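## Task

Pull the cap off the marker, then draw only the numeral 9 on the whiteboard, oriented so its top faces the board's long edge that is farther from the robot.

## Robot and tools

ROBOT AND FRAME. Two arms, left_arm and right_arm, each with six joints and a two-finger gripper. All reported poses share one world frame. The origin sits on the table surface midway between the arms, +x runs out over the table, +z is up, and left_arm is on the +y side. The names left and right do not refer to image sides. Bases may be tilted, and any mounting plates plus the metal frame behind the arms are fixed obstacles. A gripper's fingers extend along its own +z and close along its y axis. The reported end_effector_position is the point between the pads, roughly 1 cm short of the fingertips, and it grows less accurate at long reach.

JOINT ORDER. In every row and every per-joint list the order for each arm is: shoulder, elbow, waist, wrist pitch, wrist yaw, wrist roll. Stated ranges (rad): shoulder 0.000 to 3.142, elbow 0.000 to 3.142, waist -2.618 to 3.054, wrist pitch -1.571 to 1.571, wrist yaw -1.571 to 1.571, wrist roll -2.094 to 2.094. True ends may differ by up to 0.036 rad.

ROW FORMAT. A row is one flat list of 14 numbers, each in [-1, 1], always covering both arms: left_arm's 6 joint values then its opening, then right_arm's 6 joint values then its opening. Joint values are scaled offsets, not poses: 1.0 equals 1.258 rad for the shoulder, 1.238 elbow, 1.202 waist, 2.073 wrist pitch, 2.022 wrist yaw and wrist roll. The opening is absolute: +1 fully open, -1 closed. Optionally 12 extra numbers in [0, 1] may follow (so up to 26), giving a stiffness factor per joint, left_arm's 6 then right_arm's 6 in the joint order above; a factor stays in force until replaced.

execute_actions(actions). A list of up to 15 actions; each action is a list of up to 15 rows, one row per control step of 1/30 s, and a short action repeats its last row until 15 steps have passed (0.5 s per action). Within an action, every row's joint values are offsets from the angles the joints had when that action began, not from the preceding row; for the first action of a call the reference is the last reported angles. If any action would push a joint more than 0.036 rad outside its stated range, that action is refused for both arms; a malformed action, or a first action failing this test, rejects the whole call. A joint asked past its real end is stopped there, and the result may say "joint sent to its limit". An empty list just returns the current state and images.

move(target, speed, blocking). target is one row as above, with offsets measured from the Joint positions in the latest result that shows them. All joints follow paths that finish together, so the hand traces a curve and does not avoid obstacles or the other arm. speed (rad/s, 0.01 to 2, default 0.5) caps the joint with the largest travel; paths last between 0.5 and 10 s. Finger openings are applied at the start. blocking=false returns after 0.5 s while motion continues; then use wait or stop before sending new rows or moves. The result adds a "move:" line giving the ending (done, off_target, moving, held, fault), limits=held or limits=none, and each arm's joint farthest from target. Faster motion and targets set deeper past a contact mean harder impacts and pressing.

wait(seconds). 0 to 10 s; arms keep their last command, a running move continues, and it returns early when that move finishes. stop() brakes a running move; it needs some room, more at high speed, and fingers keep moving.

zoom_image(camera, region). camera is one of cam_head_left, cam_head_right, cam_high, cam_low, cam_left_wrist, cam_right_wrist (all 504x504); region is [x0, y0, x1, y1] in image pixels from the top-left, at most 504 by 504. Calibration (intrinsics, distortion, T_world_to_cam) is supplied per camera and may be off by a few degrees and millimetres; wrist camera poses follow the reported joints.

finished_scene(scene). Pass the current scene's number once the goal is complete and stable; this is irreversible. Answering without any tool call also ends things.

MOTION LIMITS. Joint speed is capped: each step, a joint's target stays within 0.202 rad (waist), 0.258 (shoulder), 0.238 (elbow), 0.573 (wrist pitch), 0.522 (wrist yaw and roll) of its measured angle, and targets that would shift the gripper over 70 mm are scaled back. Big offsets therefore need several actions; unfinished motion should be recommanded. Arms can sag under zero offsets, so re-aim toward the desired angles when a joint falls short. The simulation keeps running while you compose a reply, with the robot holding its last command.

RESULT LINES. The state line gives each arm's end_effector_position (m) and end_effector_quat_wxyz. Joint positions and Joint velocities list each arm's joints (rad, rad/s) plus finger gap (m; 0.094 fully open). Joint targets shows what joints are currently driven toward. grip_measured reports opening on the command scale, with up to about 1 mm error per gripper. Step readings list joint angles at sampled steps; HELD with an arm label means that arm's row was partly held back. "joint command not followed" means a clearance check altered targets. Torques are total drive output with offsets and noise. MOTOR HOT warns at 75 °C; 90 °C stops that arm for 10 s; 100 °C makes the arm go limp and fall; these appear as OVER-TEMPERATURE FAULT lines.

GRIPPING AND SAFETY. To hold something, command an opening around 0.03 below grip_measured (smaller gaps squeeze harder); pad force peaks near 50 to 62 N, less for very thin parts. Do not drop or knock anything off the table, do not let the arms collide or press on each other, and avoid slams, slips and heavy pushing. Loose items may occasionally be nudged by outside disturbances.

Each tool is called by a JSON object that holds its "name" and its "arguments".

## Session

{"name": "execute_actions", "arguments": {"actions": []}}

Scene clock: 0.00 s.
left_arm: end_effector_position=(+0.3832, +0.4312, +0.1864) grip_measured=+1.000 end_effector_quat_wxyz=(+0.365, -0.014, +0.931, +0.001) | right_arm: end_effector_position=(+0.6256, -0.3029, +0.3402) grip_measured=+1.000 end_effector_quat_wxyz=(-0.570, +0.643, -0.418, +0.294)
Joint names: [shoulder, elbow, waist, wrist pitch, wrist yaw, wrist roll]
Joint positions: left_arm=[1.533 0.537 0.501 0.449 0.225 0.518 0.094] | right_arm=[ 1.849  1.284 -0.435  0.506 -0.729 -1.913  0.094]
Joint velocities: left_arm=[-0.002  0.007  0.007 -0.051 -0.051 -0.037  0.   ] | right_arm=[ 0.012  0.002 -0.007 -0.037 -0.081  0.081  0.   ]
Joint torques (N m, as the arm reports them, + toward a larger angle): no reading
Motor temperatures (°C, as the motors report them): left_arm=[24 26 22 23 24 26] | right_arm=[24 23 26 26 23 25]
Joint targets: left_arm=[1.530 0.540 0.499 0.443 0.231 0.519] | right_arm=[1.836 1.293 -0.430 0.503 -0.739 -1.903]
Joint stiffness scale: left_arm=[1. 1. 1. 1. 1. 1.] | right_arm=[1. 1. 1. 1. 1. 1.]

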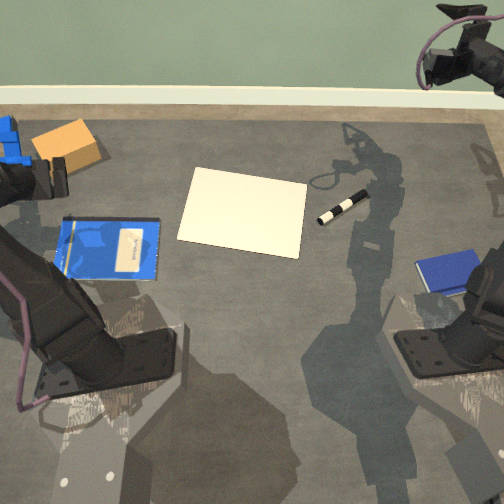

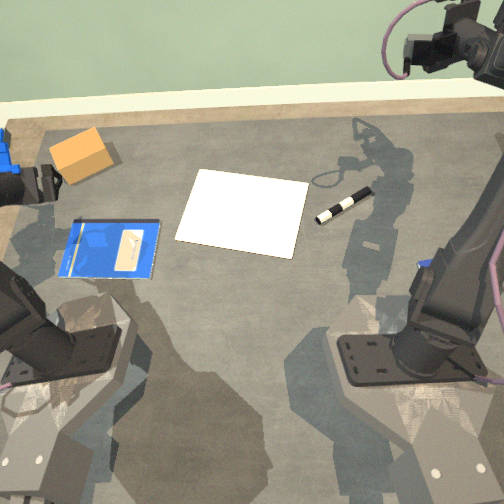

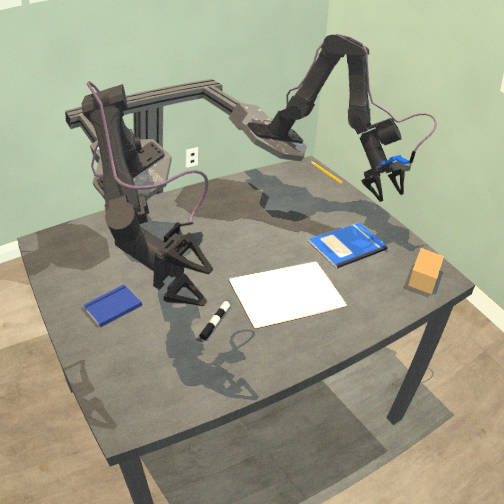

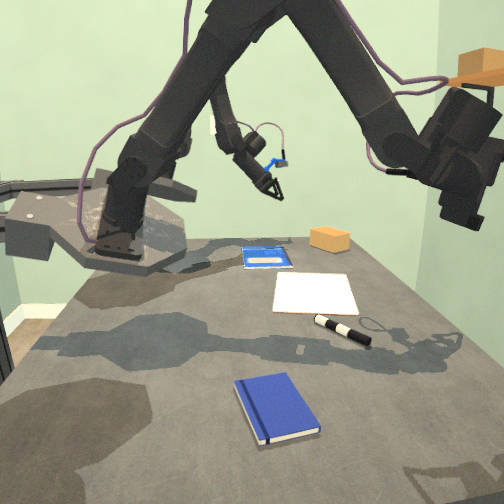

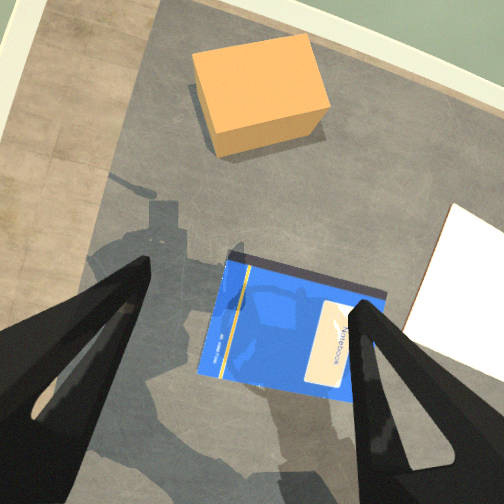

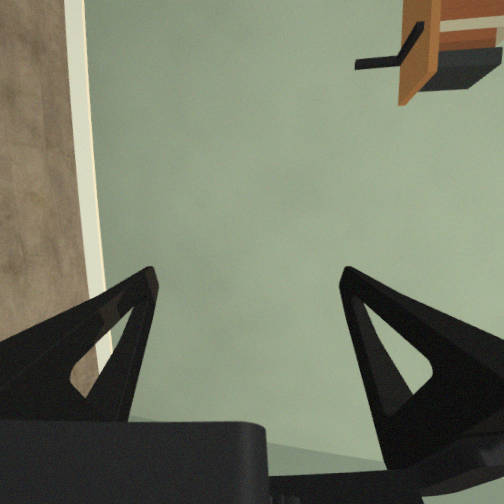

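{"name": "zoom_image", "arguments": {"camera": "cam_head_left", "region": [160, 140, 400, 280]}}

{"name": "zoom_image", "arguments": {"camera": "cam_high", "region": [150, 230, 370, 370]}}

Region (160, 140, 400, 280) of cam_head_left's 504x504 image, scaled by 2.100, with more detail than that image has; it fills the top 294 rows of this view, and the rest is white.

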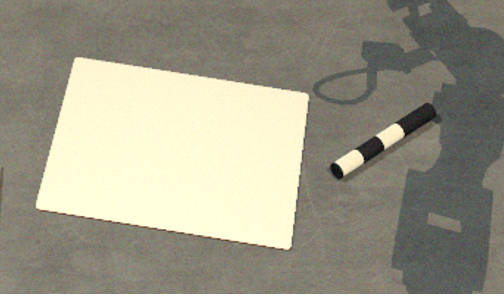

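Region (150, 230, 370, 370) of cam_high's 504x504 image, scaled by 2.291, with more detail than that image has; it fills the top 321 rows of this view, and the rest is white.

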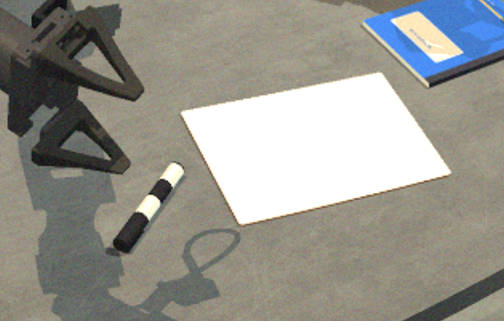

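{"name": "move", "arguments": {"target": [0,0,-0.25,0,0,0,1,0,0,0.25,0,0,0,1], "speed": 1}}

{"name": "move", "arguments": {"target": [-0.25,0,0,0,0,0,1,-0.25,0,0,0,0,0,1], "speed": 1}}

{"name": "move", "arguments": {"target": [0,0.25,0,0,0,0,1,0,0.25,0,0,0,0,1], "speed": 1}}

{"name": "move", "arguments": {"target": [0,0,0,-0.2,0,0,1,0,0,0,-0.2,0,0,1], "speed": 1}}

{"name": "move", "arguments": {"target": [0,0,0,0,-0.2,0,1,0,0,0,0,0.2,0,1], "speed": 1}}

{"name": "move", "arguments": {"target": [0,0,0,0,0,-0.2,1,0,0,0,0,0,0.2,1], "speed": 1}}

Scene clock: 4.57 s.
left_arm: end_effector_position=(+0.4206, +0.3233, +0.2166) grip_measured=+1.000 end_effector_quat_wxyz=(+0.406, +0.098, +0.905, -0.079) | right_arm: end_effector_position=(+0.6154, -0.1482, +0.3911) grip_measured=+1.000 end_effector_quat_wxyz=(-0.648, +0.656, -0.315, +0.224)
Joint names: [shoulder, elbow, waist, wrist pitch, wrist yaw, wrist roll]
Joint positions: left_arm=[1.533 0.537 0.206 0.449 0.222 0.518 0.094] | right_arm=[ 1.849  1.284 -0.135  0.506 -0.724 -1.917  0.094]
Joint velocities: left_arm=[ 0.017 -0.022  0.002  0.037  0.022  0.037  0.   ] | right_arm=[-0.002 -0.017 -0.002 -0.037 -0.051  0.022  0.   ]
Joint torques (N m, as the arm reports them, + toward a larger angle): left_arm=[-5.84  4.76 -1.95  1.53  0.39  0.02] | right_arm=[-11.58   6.74   3.05   1.4   -0.35   0.09]
Motor temperatures (°C, as the motors report them): left_arm=[24 26 22 23 24 26] | right_arm=[26 24 26 27 23 25]
Joint targets: left_arm=[1.533 0.537 0.201 0.449 0.225 0.518] | right_arm=[1.849 1.284 -0.135 0.506 -0.729 -1.913]
Joint stiffness scale: left_arm=[1. 1. 1. 1. 1. 1.] | right_arm=[1. 1. 1. 1. 1. 1.]
move: done; limits=none; left_arm: farthest joint: the waist, 0.006 radians from its target (0.301 radians at the start); right_arm: farthest joint: the wrist yaw, 0.005 radians from its target (0.000 radians at the start)
camera_calibration (this result's frames):
cam_left_wrist: T_world_to_cam=[[-0.0492924, -0.980044, 0.192574, 0.295884], [-0.995917, 0.0336294, -0.0837747, 0.448471], [0.0756267, -0.195917, -0.9777, 0.344504], [0, 0, 0, 1]] pos_world=[0.435171, 0.342391, 0.317413]
cam_right_wrist: T_world_to_cam=[[0.0954505, -0.0320174, 0.994919, -0.450462], [0.139569, -0.989179, -0.0452226, -0.197481], [0.985601, 0.143176, -0.0899491, -0.441797], [0, 0, 0, 1]] pos_world=[0.505995, -0.146512, 0.399504]

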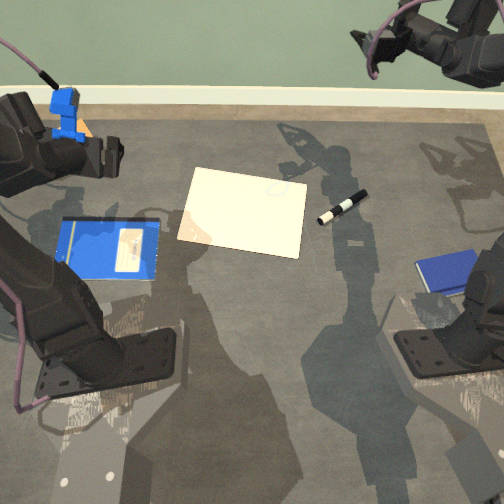

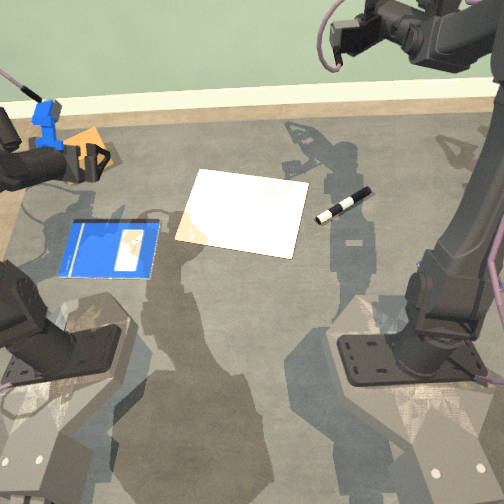

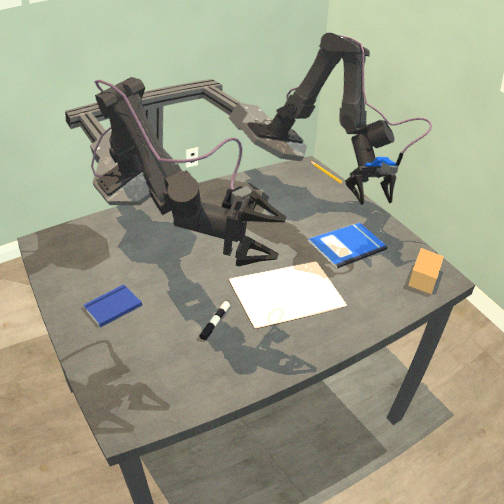

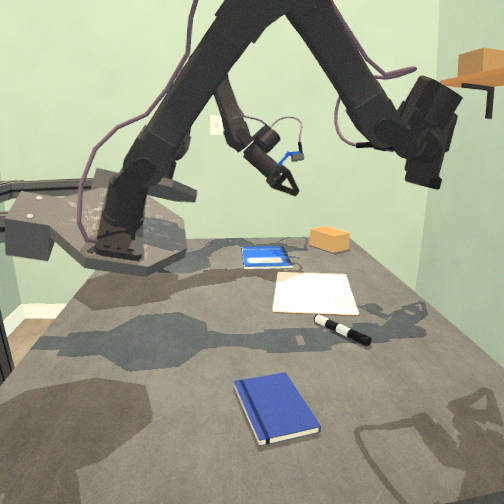

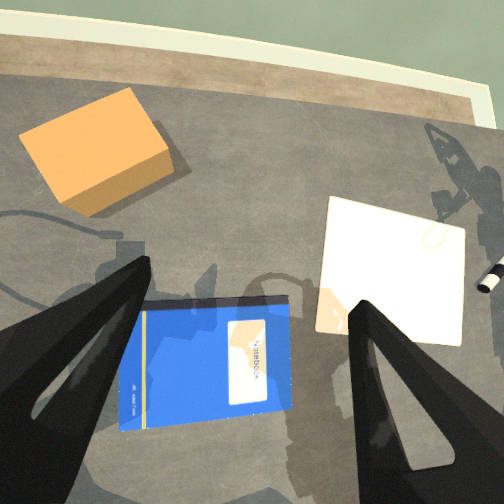

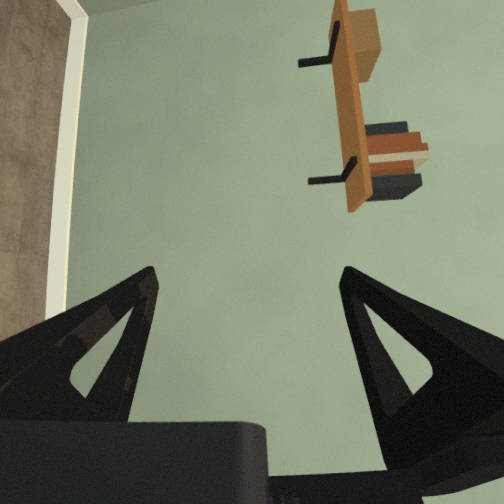

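Scene clock: 5.57 s.
left_arm: end_effector_position=(+0.4429, +0.3631, +0.3284) grip_measured=+1.000 end_effector_quat_wxyz=(+0.534, +0.086, +0.841, -0.006) | right_arm: end_effector_position=(+0.5885, -0.1981, +0.5509) grip_measured=+1.000 end_effector_quat_wxyz=(-0.675, +0.600, -0.243, +0.354)
Joint names: [shoulder, elbow, waist, wrist pitch, wrist yaw, wrist roll]
Joint positions: left_arm=[1.226 0.537 0.206 0.464 0.22  0.518 0.094] | right_arm=[ 1.532  1.277 -0.135  0.515 -0.718 -1.923  0.094]
Joint velocities: left_arm=[-0.002 -0.002 -0.002 -0.037 -0.037 -0.066  0.   ] | right_arm=[-0.002  0.007  0.012  0.066  0.022  0.007  0.   ]
Joint torques (N m, as the arm reports them, + toward a larger angle): left_arm=[-5.28  6.23 -1.08  1.71  0.34  0.02] | right_arm=[-9.43  8.26  2.22  1.34 -0.23  0.08]
Motor temperatures (°C, as the motors report them): left_arm=[25 26 22 23 24 26] | right_arm=[26 24 26 27 23 25]
Joint targets: left_arm=[1.218 0.537 0.206 0.449 0.222 0.518] | right_arm=[1.535 1.284 -0.135 0.506 -0.724 -1.917]
Joint stiffness scale: left_arm=[1. 1. 1. 1. 1. 1.] | right_arm=[1. 1. 1. 1. 1. 1.]
move: done; limits=none; left_arm: farthest joint: the wrist pitch, 0.015 radians from its target (0.000 radians at the start); right_arm: farthest joint: the wrist pitch, 0.009 radians from its target (0.000 radians at the start)
camera_calibration (this result's frames):
cam_left_wrist: T_world_to_cam=[[-0.00396144, -0.995211, 0.0976677, 0.331087], [-0.927911, -0.0327509, -0.37136, 0.567194], [0.372781, -0.0920981, -0.923338, 0.27281], [0, 0, 0, 1]] pos_world=[0.425919, 0.373203, 0.430192]
cam_right_wrist: T_world_to_cam=[[-0.213277, -0.0202868, 0.976781, -0.414443], [0.0483513, -0.998778, -0.0101863, -0.203332], [0.975794, 0.0450562, 0.213998, -0.574895], [0, 0, 0, 1]] pos_world=[0.48242, -0.185589, 0.525775]

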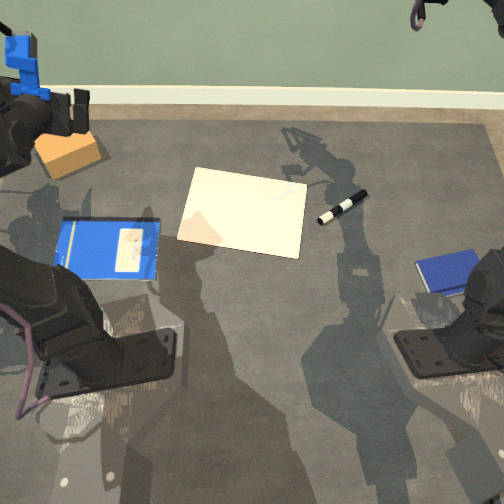

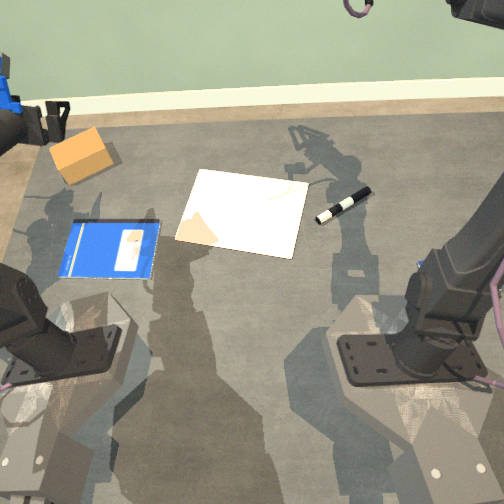

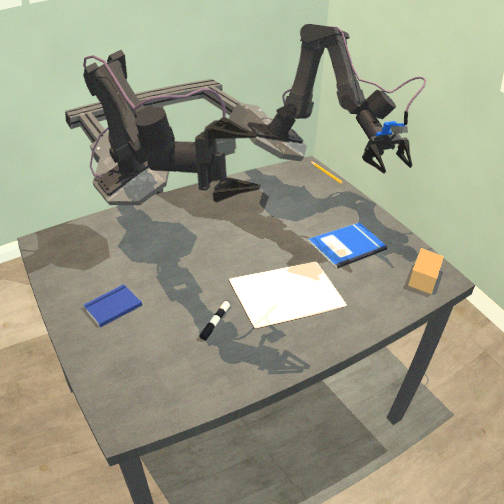

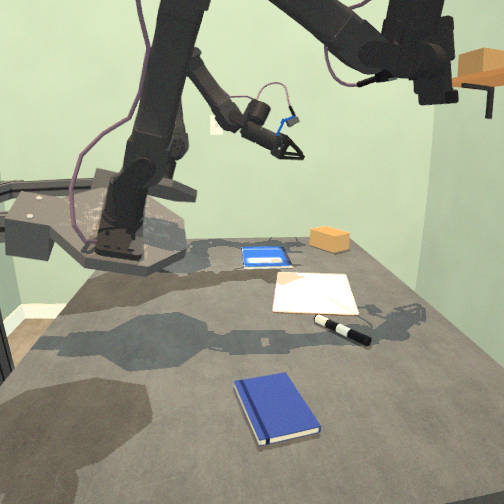

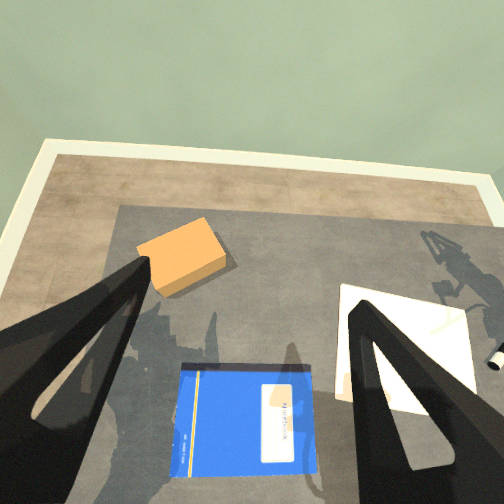

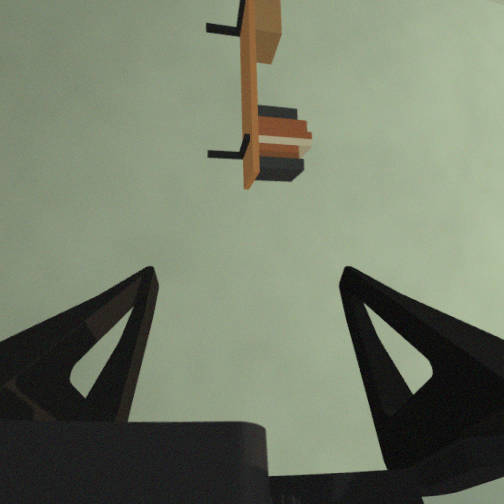

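Scene clock: 6.50 s.
left_arm: end_effector_position=(+0.5032, +0.4183, +0.4561) grip_measured=+1.000 end_effector_quat_wxyz=(+0.647, +0.072, +0.757, +0.065) | right_arm: end_effector_position=(+0.5987, -0.2351, +0.6709) grip_measured=+1.000 end_effector_quat_wxyz=(+0.685, -0.536, +0.173, -0.462)
Joint names: [shoulder, elbow, waist, wrist pitch, wrist yaw, wrist roll]
Joint positions: left_arm=[1.226 0.837 0.206 0.481 0.219 0.518 0.094] | right_arm=[ 1.545  1.569 -0.135  0.519 -0.717 -1.928  0.094]
Joint velocities: left_arm=[-0.017 -0.002 -0.027  0.066 -0.037 -0.022  0.   ] | right_arm=[-0.002 -0.017  0.027 -0.037 -0.066 -0.051  0.   ]
Joint torques (N m, as the arm reports them, + toward a larger angle): left_arm=[-5.73  7.88 -1.17  1.81  0.27  0.03] | right_arm=[-11.17   9.31   2.21   1.27  -0.05   0.08]
Motor temperatures (°C, as the motors report them): left_arm=[25 26 22 24 24 26] | right_arm=[26 24 26 27 23 25]
Joint targets: left_arm=[1.226 0.847 0.206 0.464 0.219 0.518] | right_arm=[1.531 1.587 -0.135 0.515 -0.718 -1.923]
Joint stiffness scale: left_arm=[1. 1. 1. 1. 1. 1.] | right_arm=[1. 1. 1. 1. 1. 1.]
move: done; limits=none; left_arm: farthest joint: the wrist pitch, 0.017 radians from its target (0.000 radians at the start); right_arm: farthest joint: the elbow, 0.017 radians from its target (0.309 radians at the start)
camera_calibration (this result's frames):
cam_left_wrist: T_world_to_cam=[[0.0657459, -0.997611, 0.0212114, 0.374592], [-0.776018, -0.0644822, -0.627406, 0.725922], [0.627275, 0.024789, -0.778403, 0.130248], [0, 0, 0, 1]] pos_world=[0.456999, 0.417277, 0.548888]
cam_right_wrist: T_world_to_cam=[[-0.469835, 0.0128485, 0.882661, -0.305736], [-0.0354423, -0.999362, -0.0043184, -0.193467], [0.882043, -0.0333125, 0.46999, -0.742898], [0, 0, 0, 1]] pos_world=[0.504766, -0.214163, 0.618181]

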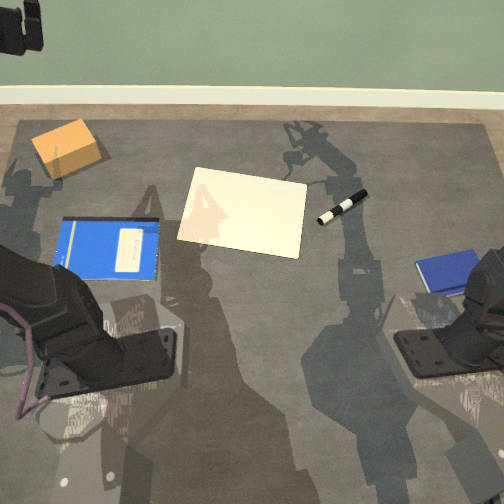

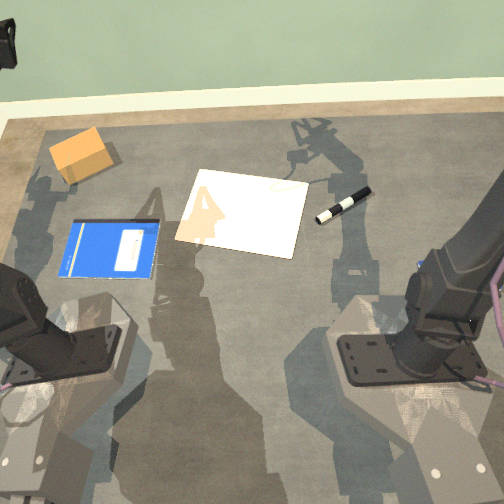

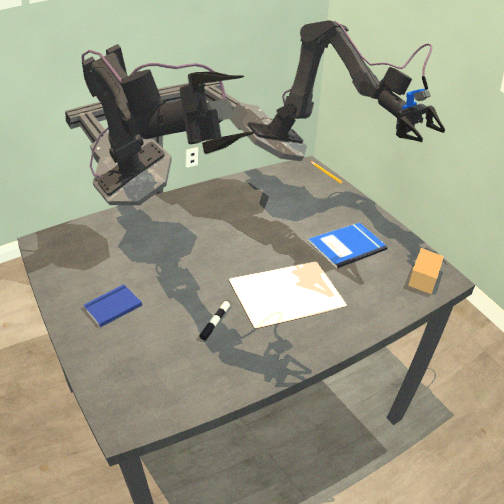

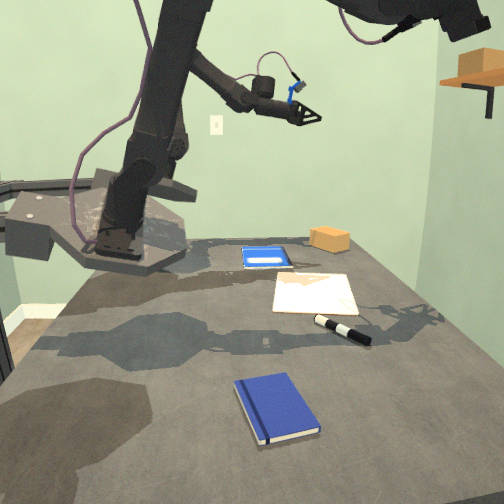

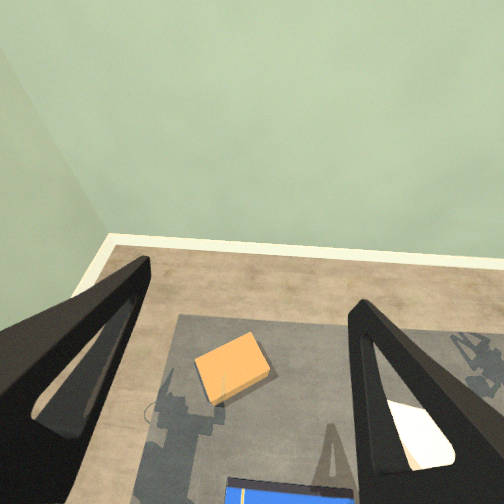

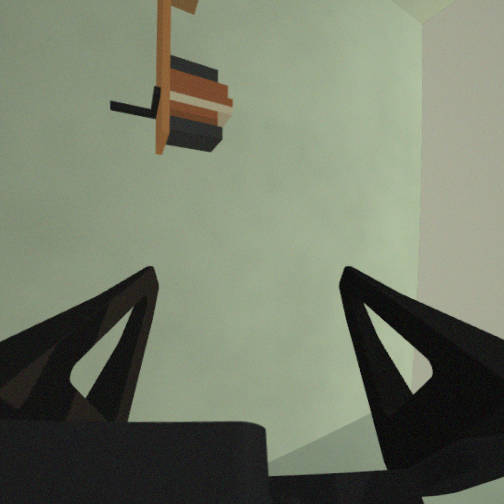

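Scene clock: 7.80 s.
left_arm: end_effector_position=(+0.4713, +0.3842, +0.3718) grip_measured=+1.000 end_effector_quat_wxyz=(+0.503, +0.089, +0.859, -0.024) | right_arm: end_effector_position=(+0.6018, -0.2109, +0.5923) grip_measured=+1.000 end_effector_quat_wxyz=(-0.664, +0.625, -0.268, +0.310)
Joint names: [shoulder, elbow, waist, wrist pitch, wrist yaw, wrist roll]
Joint positions: left_arm=[1.226 0.837 0.206 0.084 0.219 0.518 0.094] | right_arm=[ 1.545  1.569 -0.135  0.115 -0.717 -1.933  0.094]
Joint velocities: left_arm=[ 0.007  0.002 -0.002 -0.051  0.007  0.007  0.   ] | right_arm=[-0.002 -0.002  0.007  0.051 -0.095  0.037  0.   ]
Joint torques (N m, as the arm reports them, + toward a larger angle): left_arm=[-5.53  7.07 -1.14  1.64  0.31  0.02] | right_arm=[-10.14   7.92   2.28   1.36  -0.2    0.08]
Motor temperatures (°C, as the motors report them): left_arm=[25 26 22 24 24 26] | right_arm=[26 24 26 27 23 25]
Joint targets: left_arm=[1.226 0.837 0.206 0.066 0.219 0.518] | right_arm=[1.545 1.569 -0.135 0.105 -0.718 -1.928]
Joint stiffness scale: left_arm=[1. 1. 1. 1. 1. 1.] | right_arm=[1. 1. 1. 1. 1. 1.]
move: done; limits=none; left_arm: farthest joint: the wrist pitch, 0.018 radians from its target (0.415 radians at the start); right_arm: farthest joint: the wrist pitch, 0.010 radians from its target (0.415 radians at the start)
camera_calibration (this result's frames):
cam_left_wrist: T_world_to_cam=[[-0.0172504, -0.992682, 0.119523, 0.3451], [-0.953314, -0.0197158, -0.301336, 0.591182], [0.301487, -0.119141, -0.945997, 0.356615], [0, 0, 0, 1]] pos_world=[0.462021, 0.396717, 0.474255]
cam_right_wrist: T_world_to_cam=[[-0.104358, -0.0183975, 0.99437, -0.527907], [0.0809287, -0.99667, -0.00994671, -0.235697], [0.991242, 0.079435, 0.105499, -0.533934], [0, 0, 0, 1]] pos_world=[0.493242, -0.202211, 0.57892]

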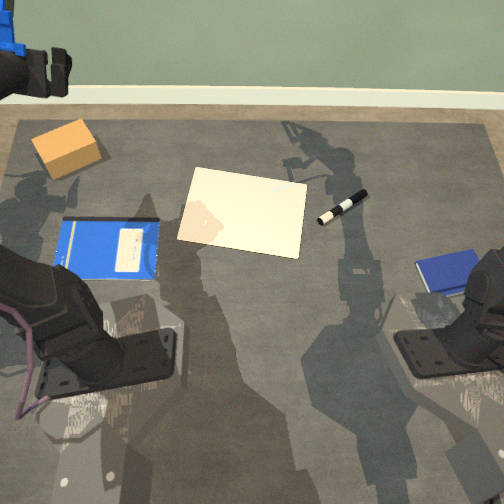

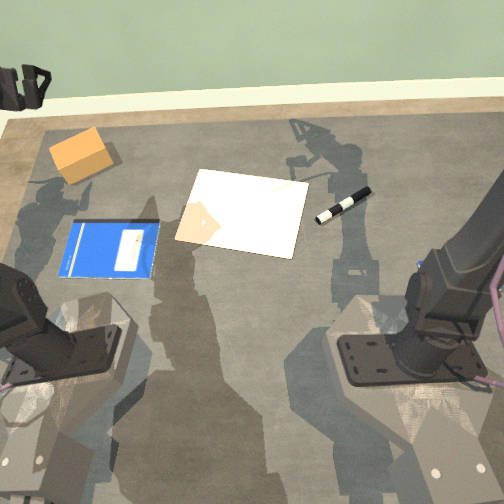

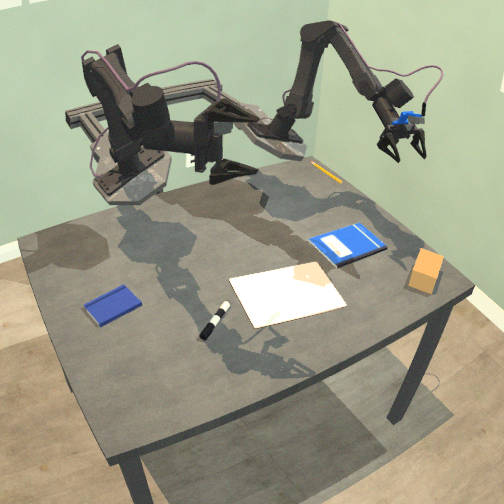

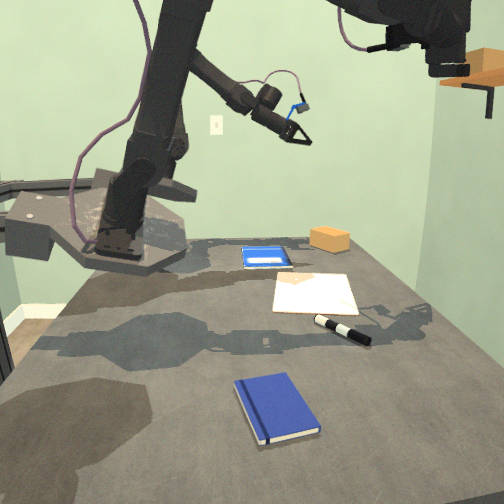

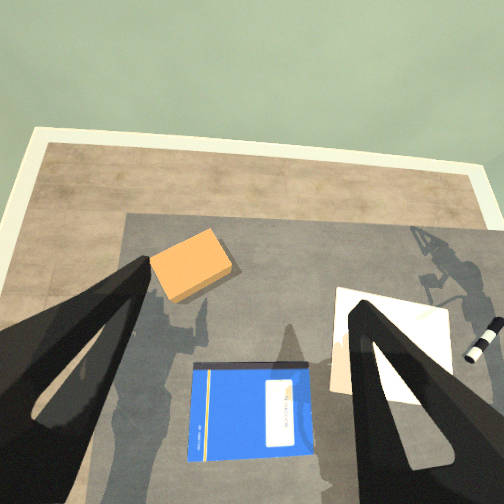

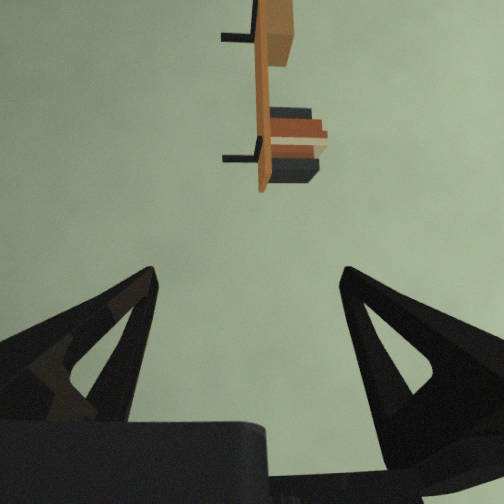

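Scene clock: 9.13 s.
left_arm: end_effector_position=(+0.4533, +0.4499, +0.3517) grip_measured=+1.000 end_effector_quat_wxyz=(+0.424, +0.002, +0.896, +0.134) | right_arm: end_effector_position=(+0.6366, -0.2690, +0.5685) grip_measured=+1.000 end_effector_quat_wxyz=(-0.555, +0.602, -0.409, +0.404)
Joint names: [shoulder, elbow, waist, wrist pitch, wrist yaw, wrist roll]
Joint positions: left_arm=[ 1.226  0.837  0.206  0.084 -0.182  0.518  0.094] | right_arm=[ 1.545  1.569 -0.135  0.115 -0.312 -1.938  0.094]
Joint velocities: left_arm=[ 0.012 -0.012 -0.002 -0.037  0.007  0.11   0.   ] | right_arm=[-0.002 -0.012 -0.012 -0.066 -0.022 -0.022  0.   ]
Joint torques (N m, as the arm reports them, + toward a larger angle): left_arm=[-5.52  7.04 -1.09  1.81  0.15  0.03] | right_arm=[-10.25   8.04   2.25   1.55  -0.25   0.08]
Motor temperatures (°C, as the motors report them): left_arm=[25 26 22 24 24 26] | right_arm=[27 24 26 27 23 25]
Joint targets: left_arm=[1.226 0.837 0.206 0.084 -0.185 0.518] | right_arm=[1.545 1.569 -0.135 0.115 -0.313 -1.933]
Joint stiffness scale: left_arm=[1. 1. 1. 1. 1. 1.] | right_arm=[1. 1. 1. 1. 1. 1.]
move: done; limits=none; left_arm: farthest joint: the wrist yaw, 0.003 radians from its target (0.405 radians at the start); right_arm: farthest joint: the wrist roll, 0.005 radians from its target (0.000 radians at the start)
camera_calibration (this result's frames):
cam_left_wrist: T_world_to_cam=[[0.29216, -0.951117, -0.100095, 0.330721], [-0.944552, -0.270562, -0.186061, 0.637652], [0.149884, 0.148905, -0.977426, 0.310016], [0, 0, 0, 1]] pos_world=[0.459205, 0.440916, 0.454763]
cam_right_wrist: T_world_to_cam=[[0.0216877, 0.0683185, 0.997428, -0.560262], [-0.293547, -0.953254, 0.0716756, -0.0929833], [0.955699, -0.294346, -0.000619185, -0.578871], [0, 0, 0, 1]] pos_world=[0.538082, -0.220749, 0.565127]

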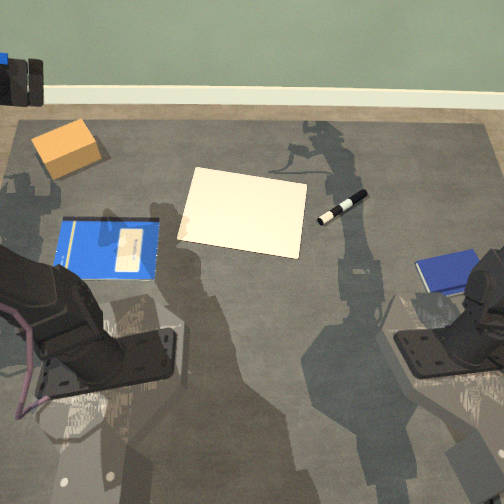

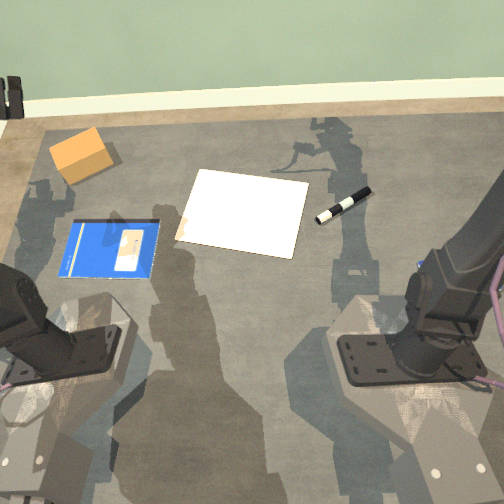

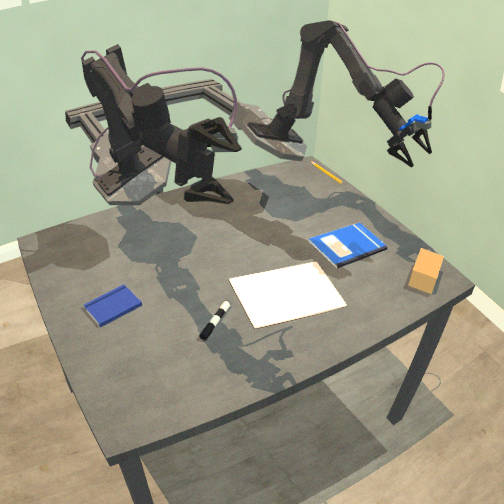

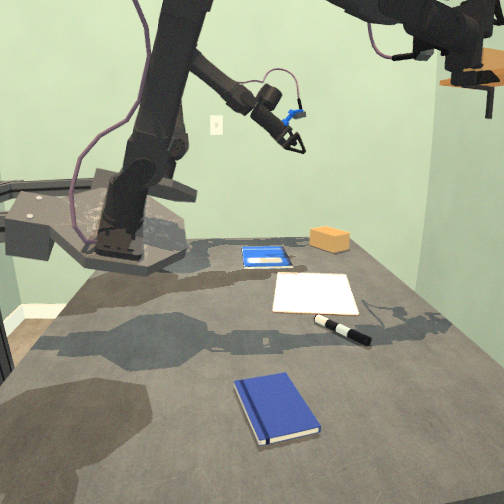

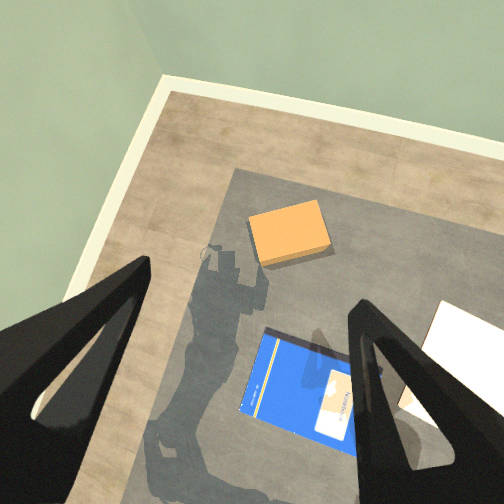

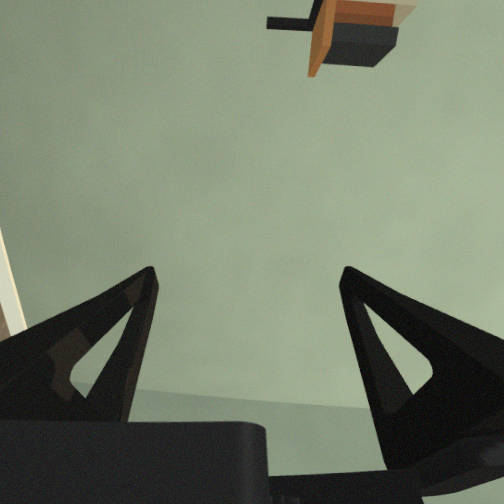

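Scene clock: 10.47 s.
left_arm: end_effector_position=(+0.4533, +0.4499, +0.3517) grip_measured=+1.000 end_effector_quat_wxyz=(+0.442, -0.176, +0.878, +0.047) | right_arm: end_effector_position=(+0.6366, -0.2692, +0.5684) grip_measured=+1.000 end_effector_quat_wxyz=(+0.622, -0.511, +0.518, -0.289)
Joint names: [shoulder, elbow, waist, wrist pitch, wrist yaw, wrist roll]
Joint positions: left_arm=[ 1.226  0.837  0.206  0.084 -0.182  0.119  0.094] | right_arm=[ 1.545  1.569 -0.135  0.115 -0.311 -1.549  0.094]
Joint velocities: left_arm=[-0.002  0.012 -0.002 -0.022 -0.007  0.051  0.   ] | right_arm=[-0.002  0.012 -0.002  0.007 -0.051 -0.022  0.   ]
Joint torques (N m, as the arm reports them, + toward a larger angle): left_arm=[-5.52  7.06 -1.13  1.82  0.18 -0.02] | right_arm=[-10.23   8.07   2.2    1.56  -0.22   0.17]
Motor temperatures (°C, as the motors report them): left_arm=[25 27 22 24 24 26] | right_arm=[27 24 26 28 23 25]
Joint targets: left_arm=[1.226 0.837 0.206 0.084 -0.182 0.113] | right_arm=[1.545 1.569 -0.135 0.115 -0.312 -1.533]
Joint stiffness scale: left_arm=[1. 1. 1. 1. 1. 1.] | right_arm=[1. 1. 1. 1. 1. 1.]
move: done; limits=none; left_arm: farthest joint: the wrist roll, 0.005 radians from its target (0.404 radians at the start); right_arm: farthest joint: the wrist roll, 0.015 radians from its target (0.404 radians at the start)
camera_calibration (this result's frames):
cam_left_wrist: T_world_to_cam=[[0.505342, -0.836239, 0.212918, 0.072324], [-0.829539, -0.538738, -0.147062, 0.692457], [0.237686, -0.102307, -0.965939, 0.379198], [0, 0, 0, 1]] pos_world=[0.447742, 0.472328, 0.452718]
cam_right_wrist: T_world_to_cam=[[0.14818, -0.292763, 0.944634, -0.707898], [-0.326825, -0.916008, -0.232624, 0.111039], [0.933396, -0.27426, -0.231416, -0.428195], [0, 0, 0, 1]] pos_world=[0.540862, -0.222971, 0.595443]

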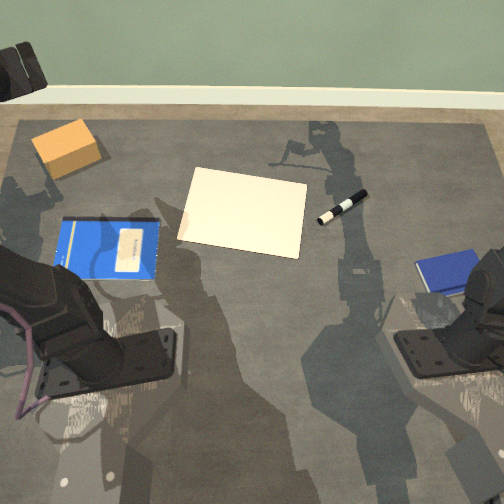

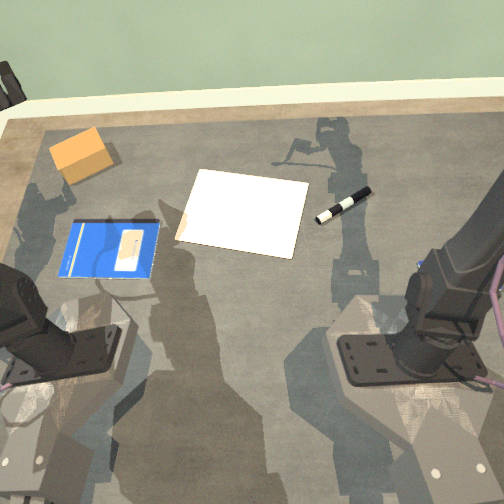

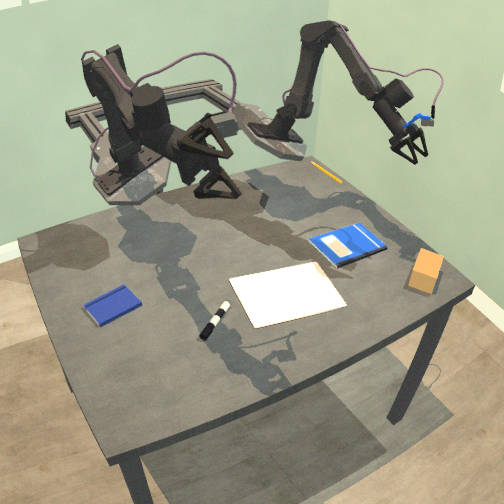

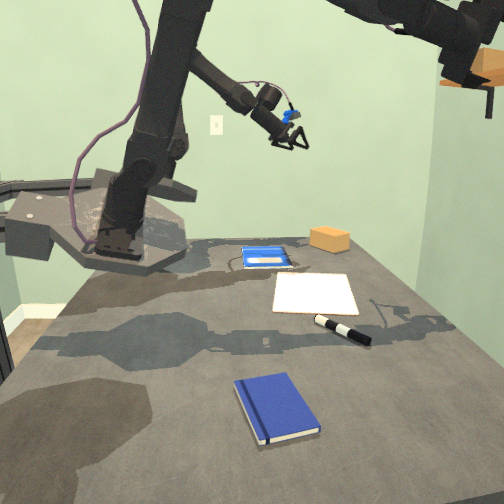

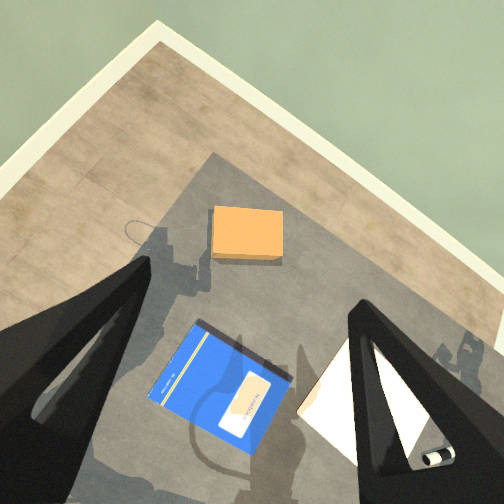

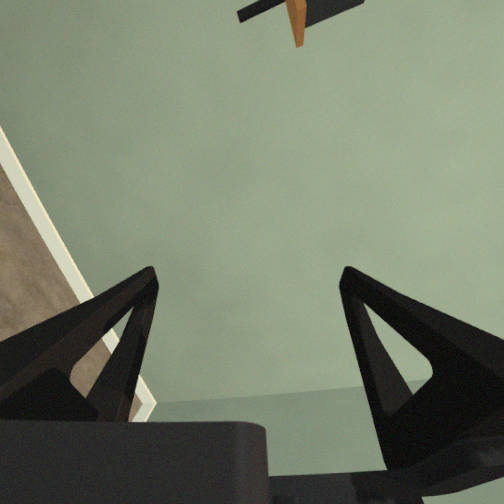

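{"name": "move", "arguments": {"target": [0,0,0,0,0,0,1,0.465,-0.315,0.181,-0.248,0.334,-0.164,0.2], "speed": 1}}

Scene clock: 20.17 s.
left_arm: end_effector_position=(+0.4533, +0.4499, +0.3517) grip_measured=+1.000 end_effector_quat_wxyz=(+0.442, -0.176, +0.878, +0.047) | right_arm: end_effector_position=(+0.3845, -0.1563, +0.0866) grip_measured=+0.203 end_effector_quat_wxyz=(+0.017, +0.868, -0.497, -0.009)
Joint names: [shoulder, elbow, waist, wrist pitch, wrist yaw, wrist roll]
Joint positions: left_arm=[ 1.226  0.837  0.206  0.084 -0.182  0.118  0.094] | right_arm=[ 2.155  1.168  0.076 -0.387  0.367 -1.874  0.057]
Joint velocities: left_arm=[ 0.002  0.032 -0.007  0.022  0.022  0.007  0.   ] | right_arm=[ 0.012  0.017  0.012 -0.022  0.037 -0.007 -0.001]
Joint torques (N m, as the arm reports them, + toward a larger angle): left_arm=[-5.51  7.06 -1.07  1.82  0.17  0.03] | right_arm=[-12.3    4.76   4.12  -0.08   0.    -0.03]
Motor temperatures (°C, as the motors report them): left_arm=[25 27 22 25 24 26] | right_arm=[28 25 26 29 23 25]
Joint targets: left_arm=[1.226 0.837 0.206 0.084 -0.182 0.119] | right_arm=[2.130 1.180 0.082 -0.399 0.365 -1.881]
Joint stiffness scale: left_arm=[1. 1. 1. 1. 1. 1.] | right_arm=[1. 1. 1. 1. 1. 1.]
move: off_target (right_arm); limits=none; left_arm: farthest joint: the wrist roll, 0.001 radians from its target (0.001 radians at the start); right_arm: farthest joint: the shoulder, 0.025 radians from its target (0.585 radians at the start)
camera_calibration (this result's frames):
cam_left_wrist: T_world_to_cam=[[0.505516, -0.83606, 0.213206, 0.0720637], [-0.829401, -0.538972, -0.146981, 0.692472], [0.237797, -0.102532, -0.965888, 0.379231], [0, 0, 0, 1]] pos_world=[0.447727, 0.472356, 0.452711]
cam_right_wrist: T_world_to_cam=[[0.849798, 0.526616, -0.0227817, -0.240321], [0.432097, -0.671218, 0.602295, -0.305888], [0.301887, -0.521673, -0.797948, -0.0201737], [0, 0, 0, 1]] pos_world=[0.342488, -0.0892853, 0.162663]

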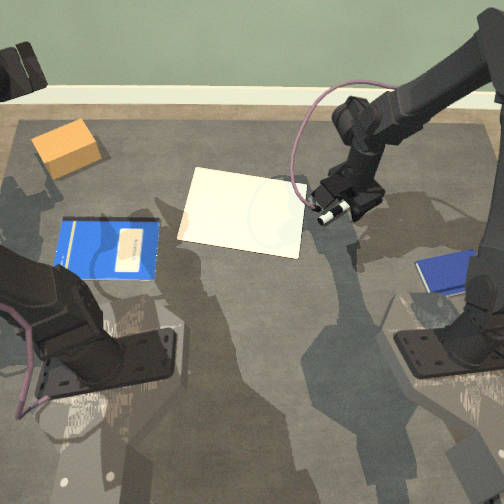

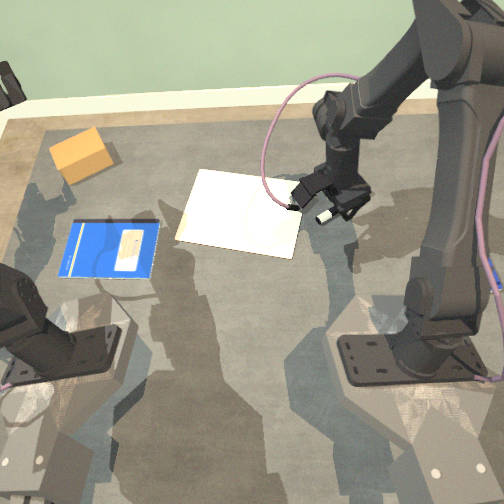

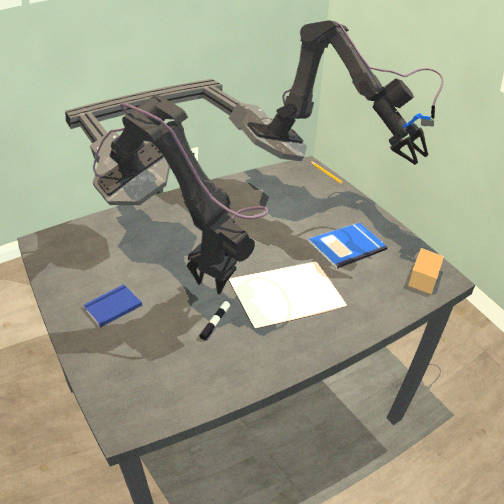

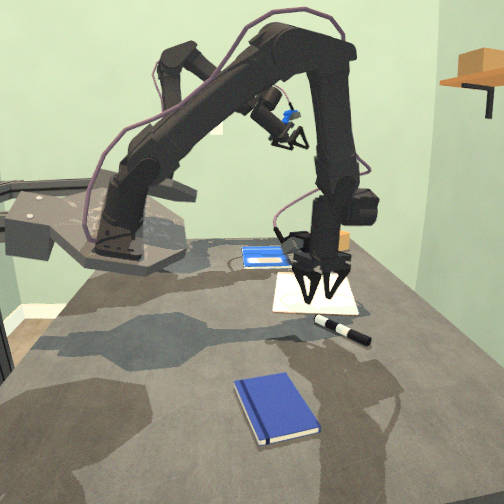

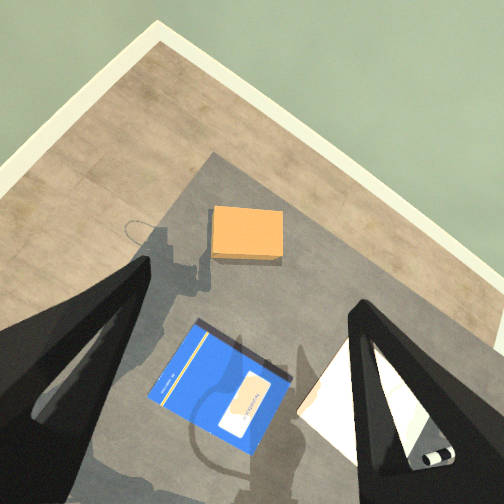

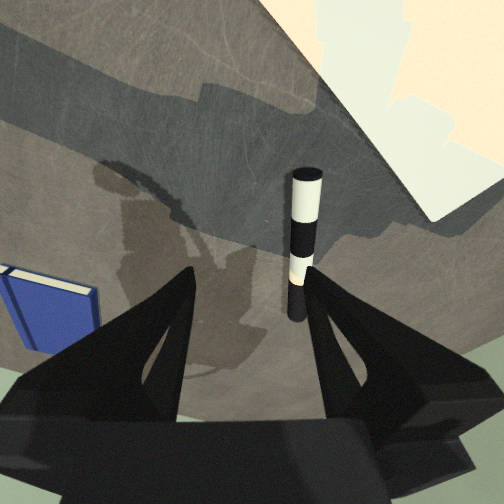

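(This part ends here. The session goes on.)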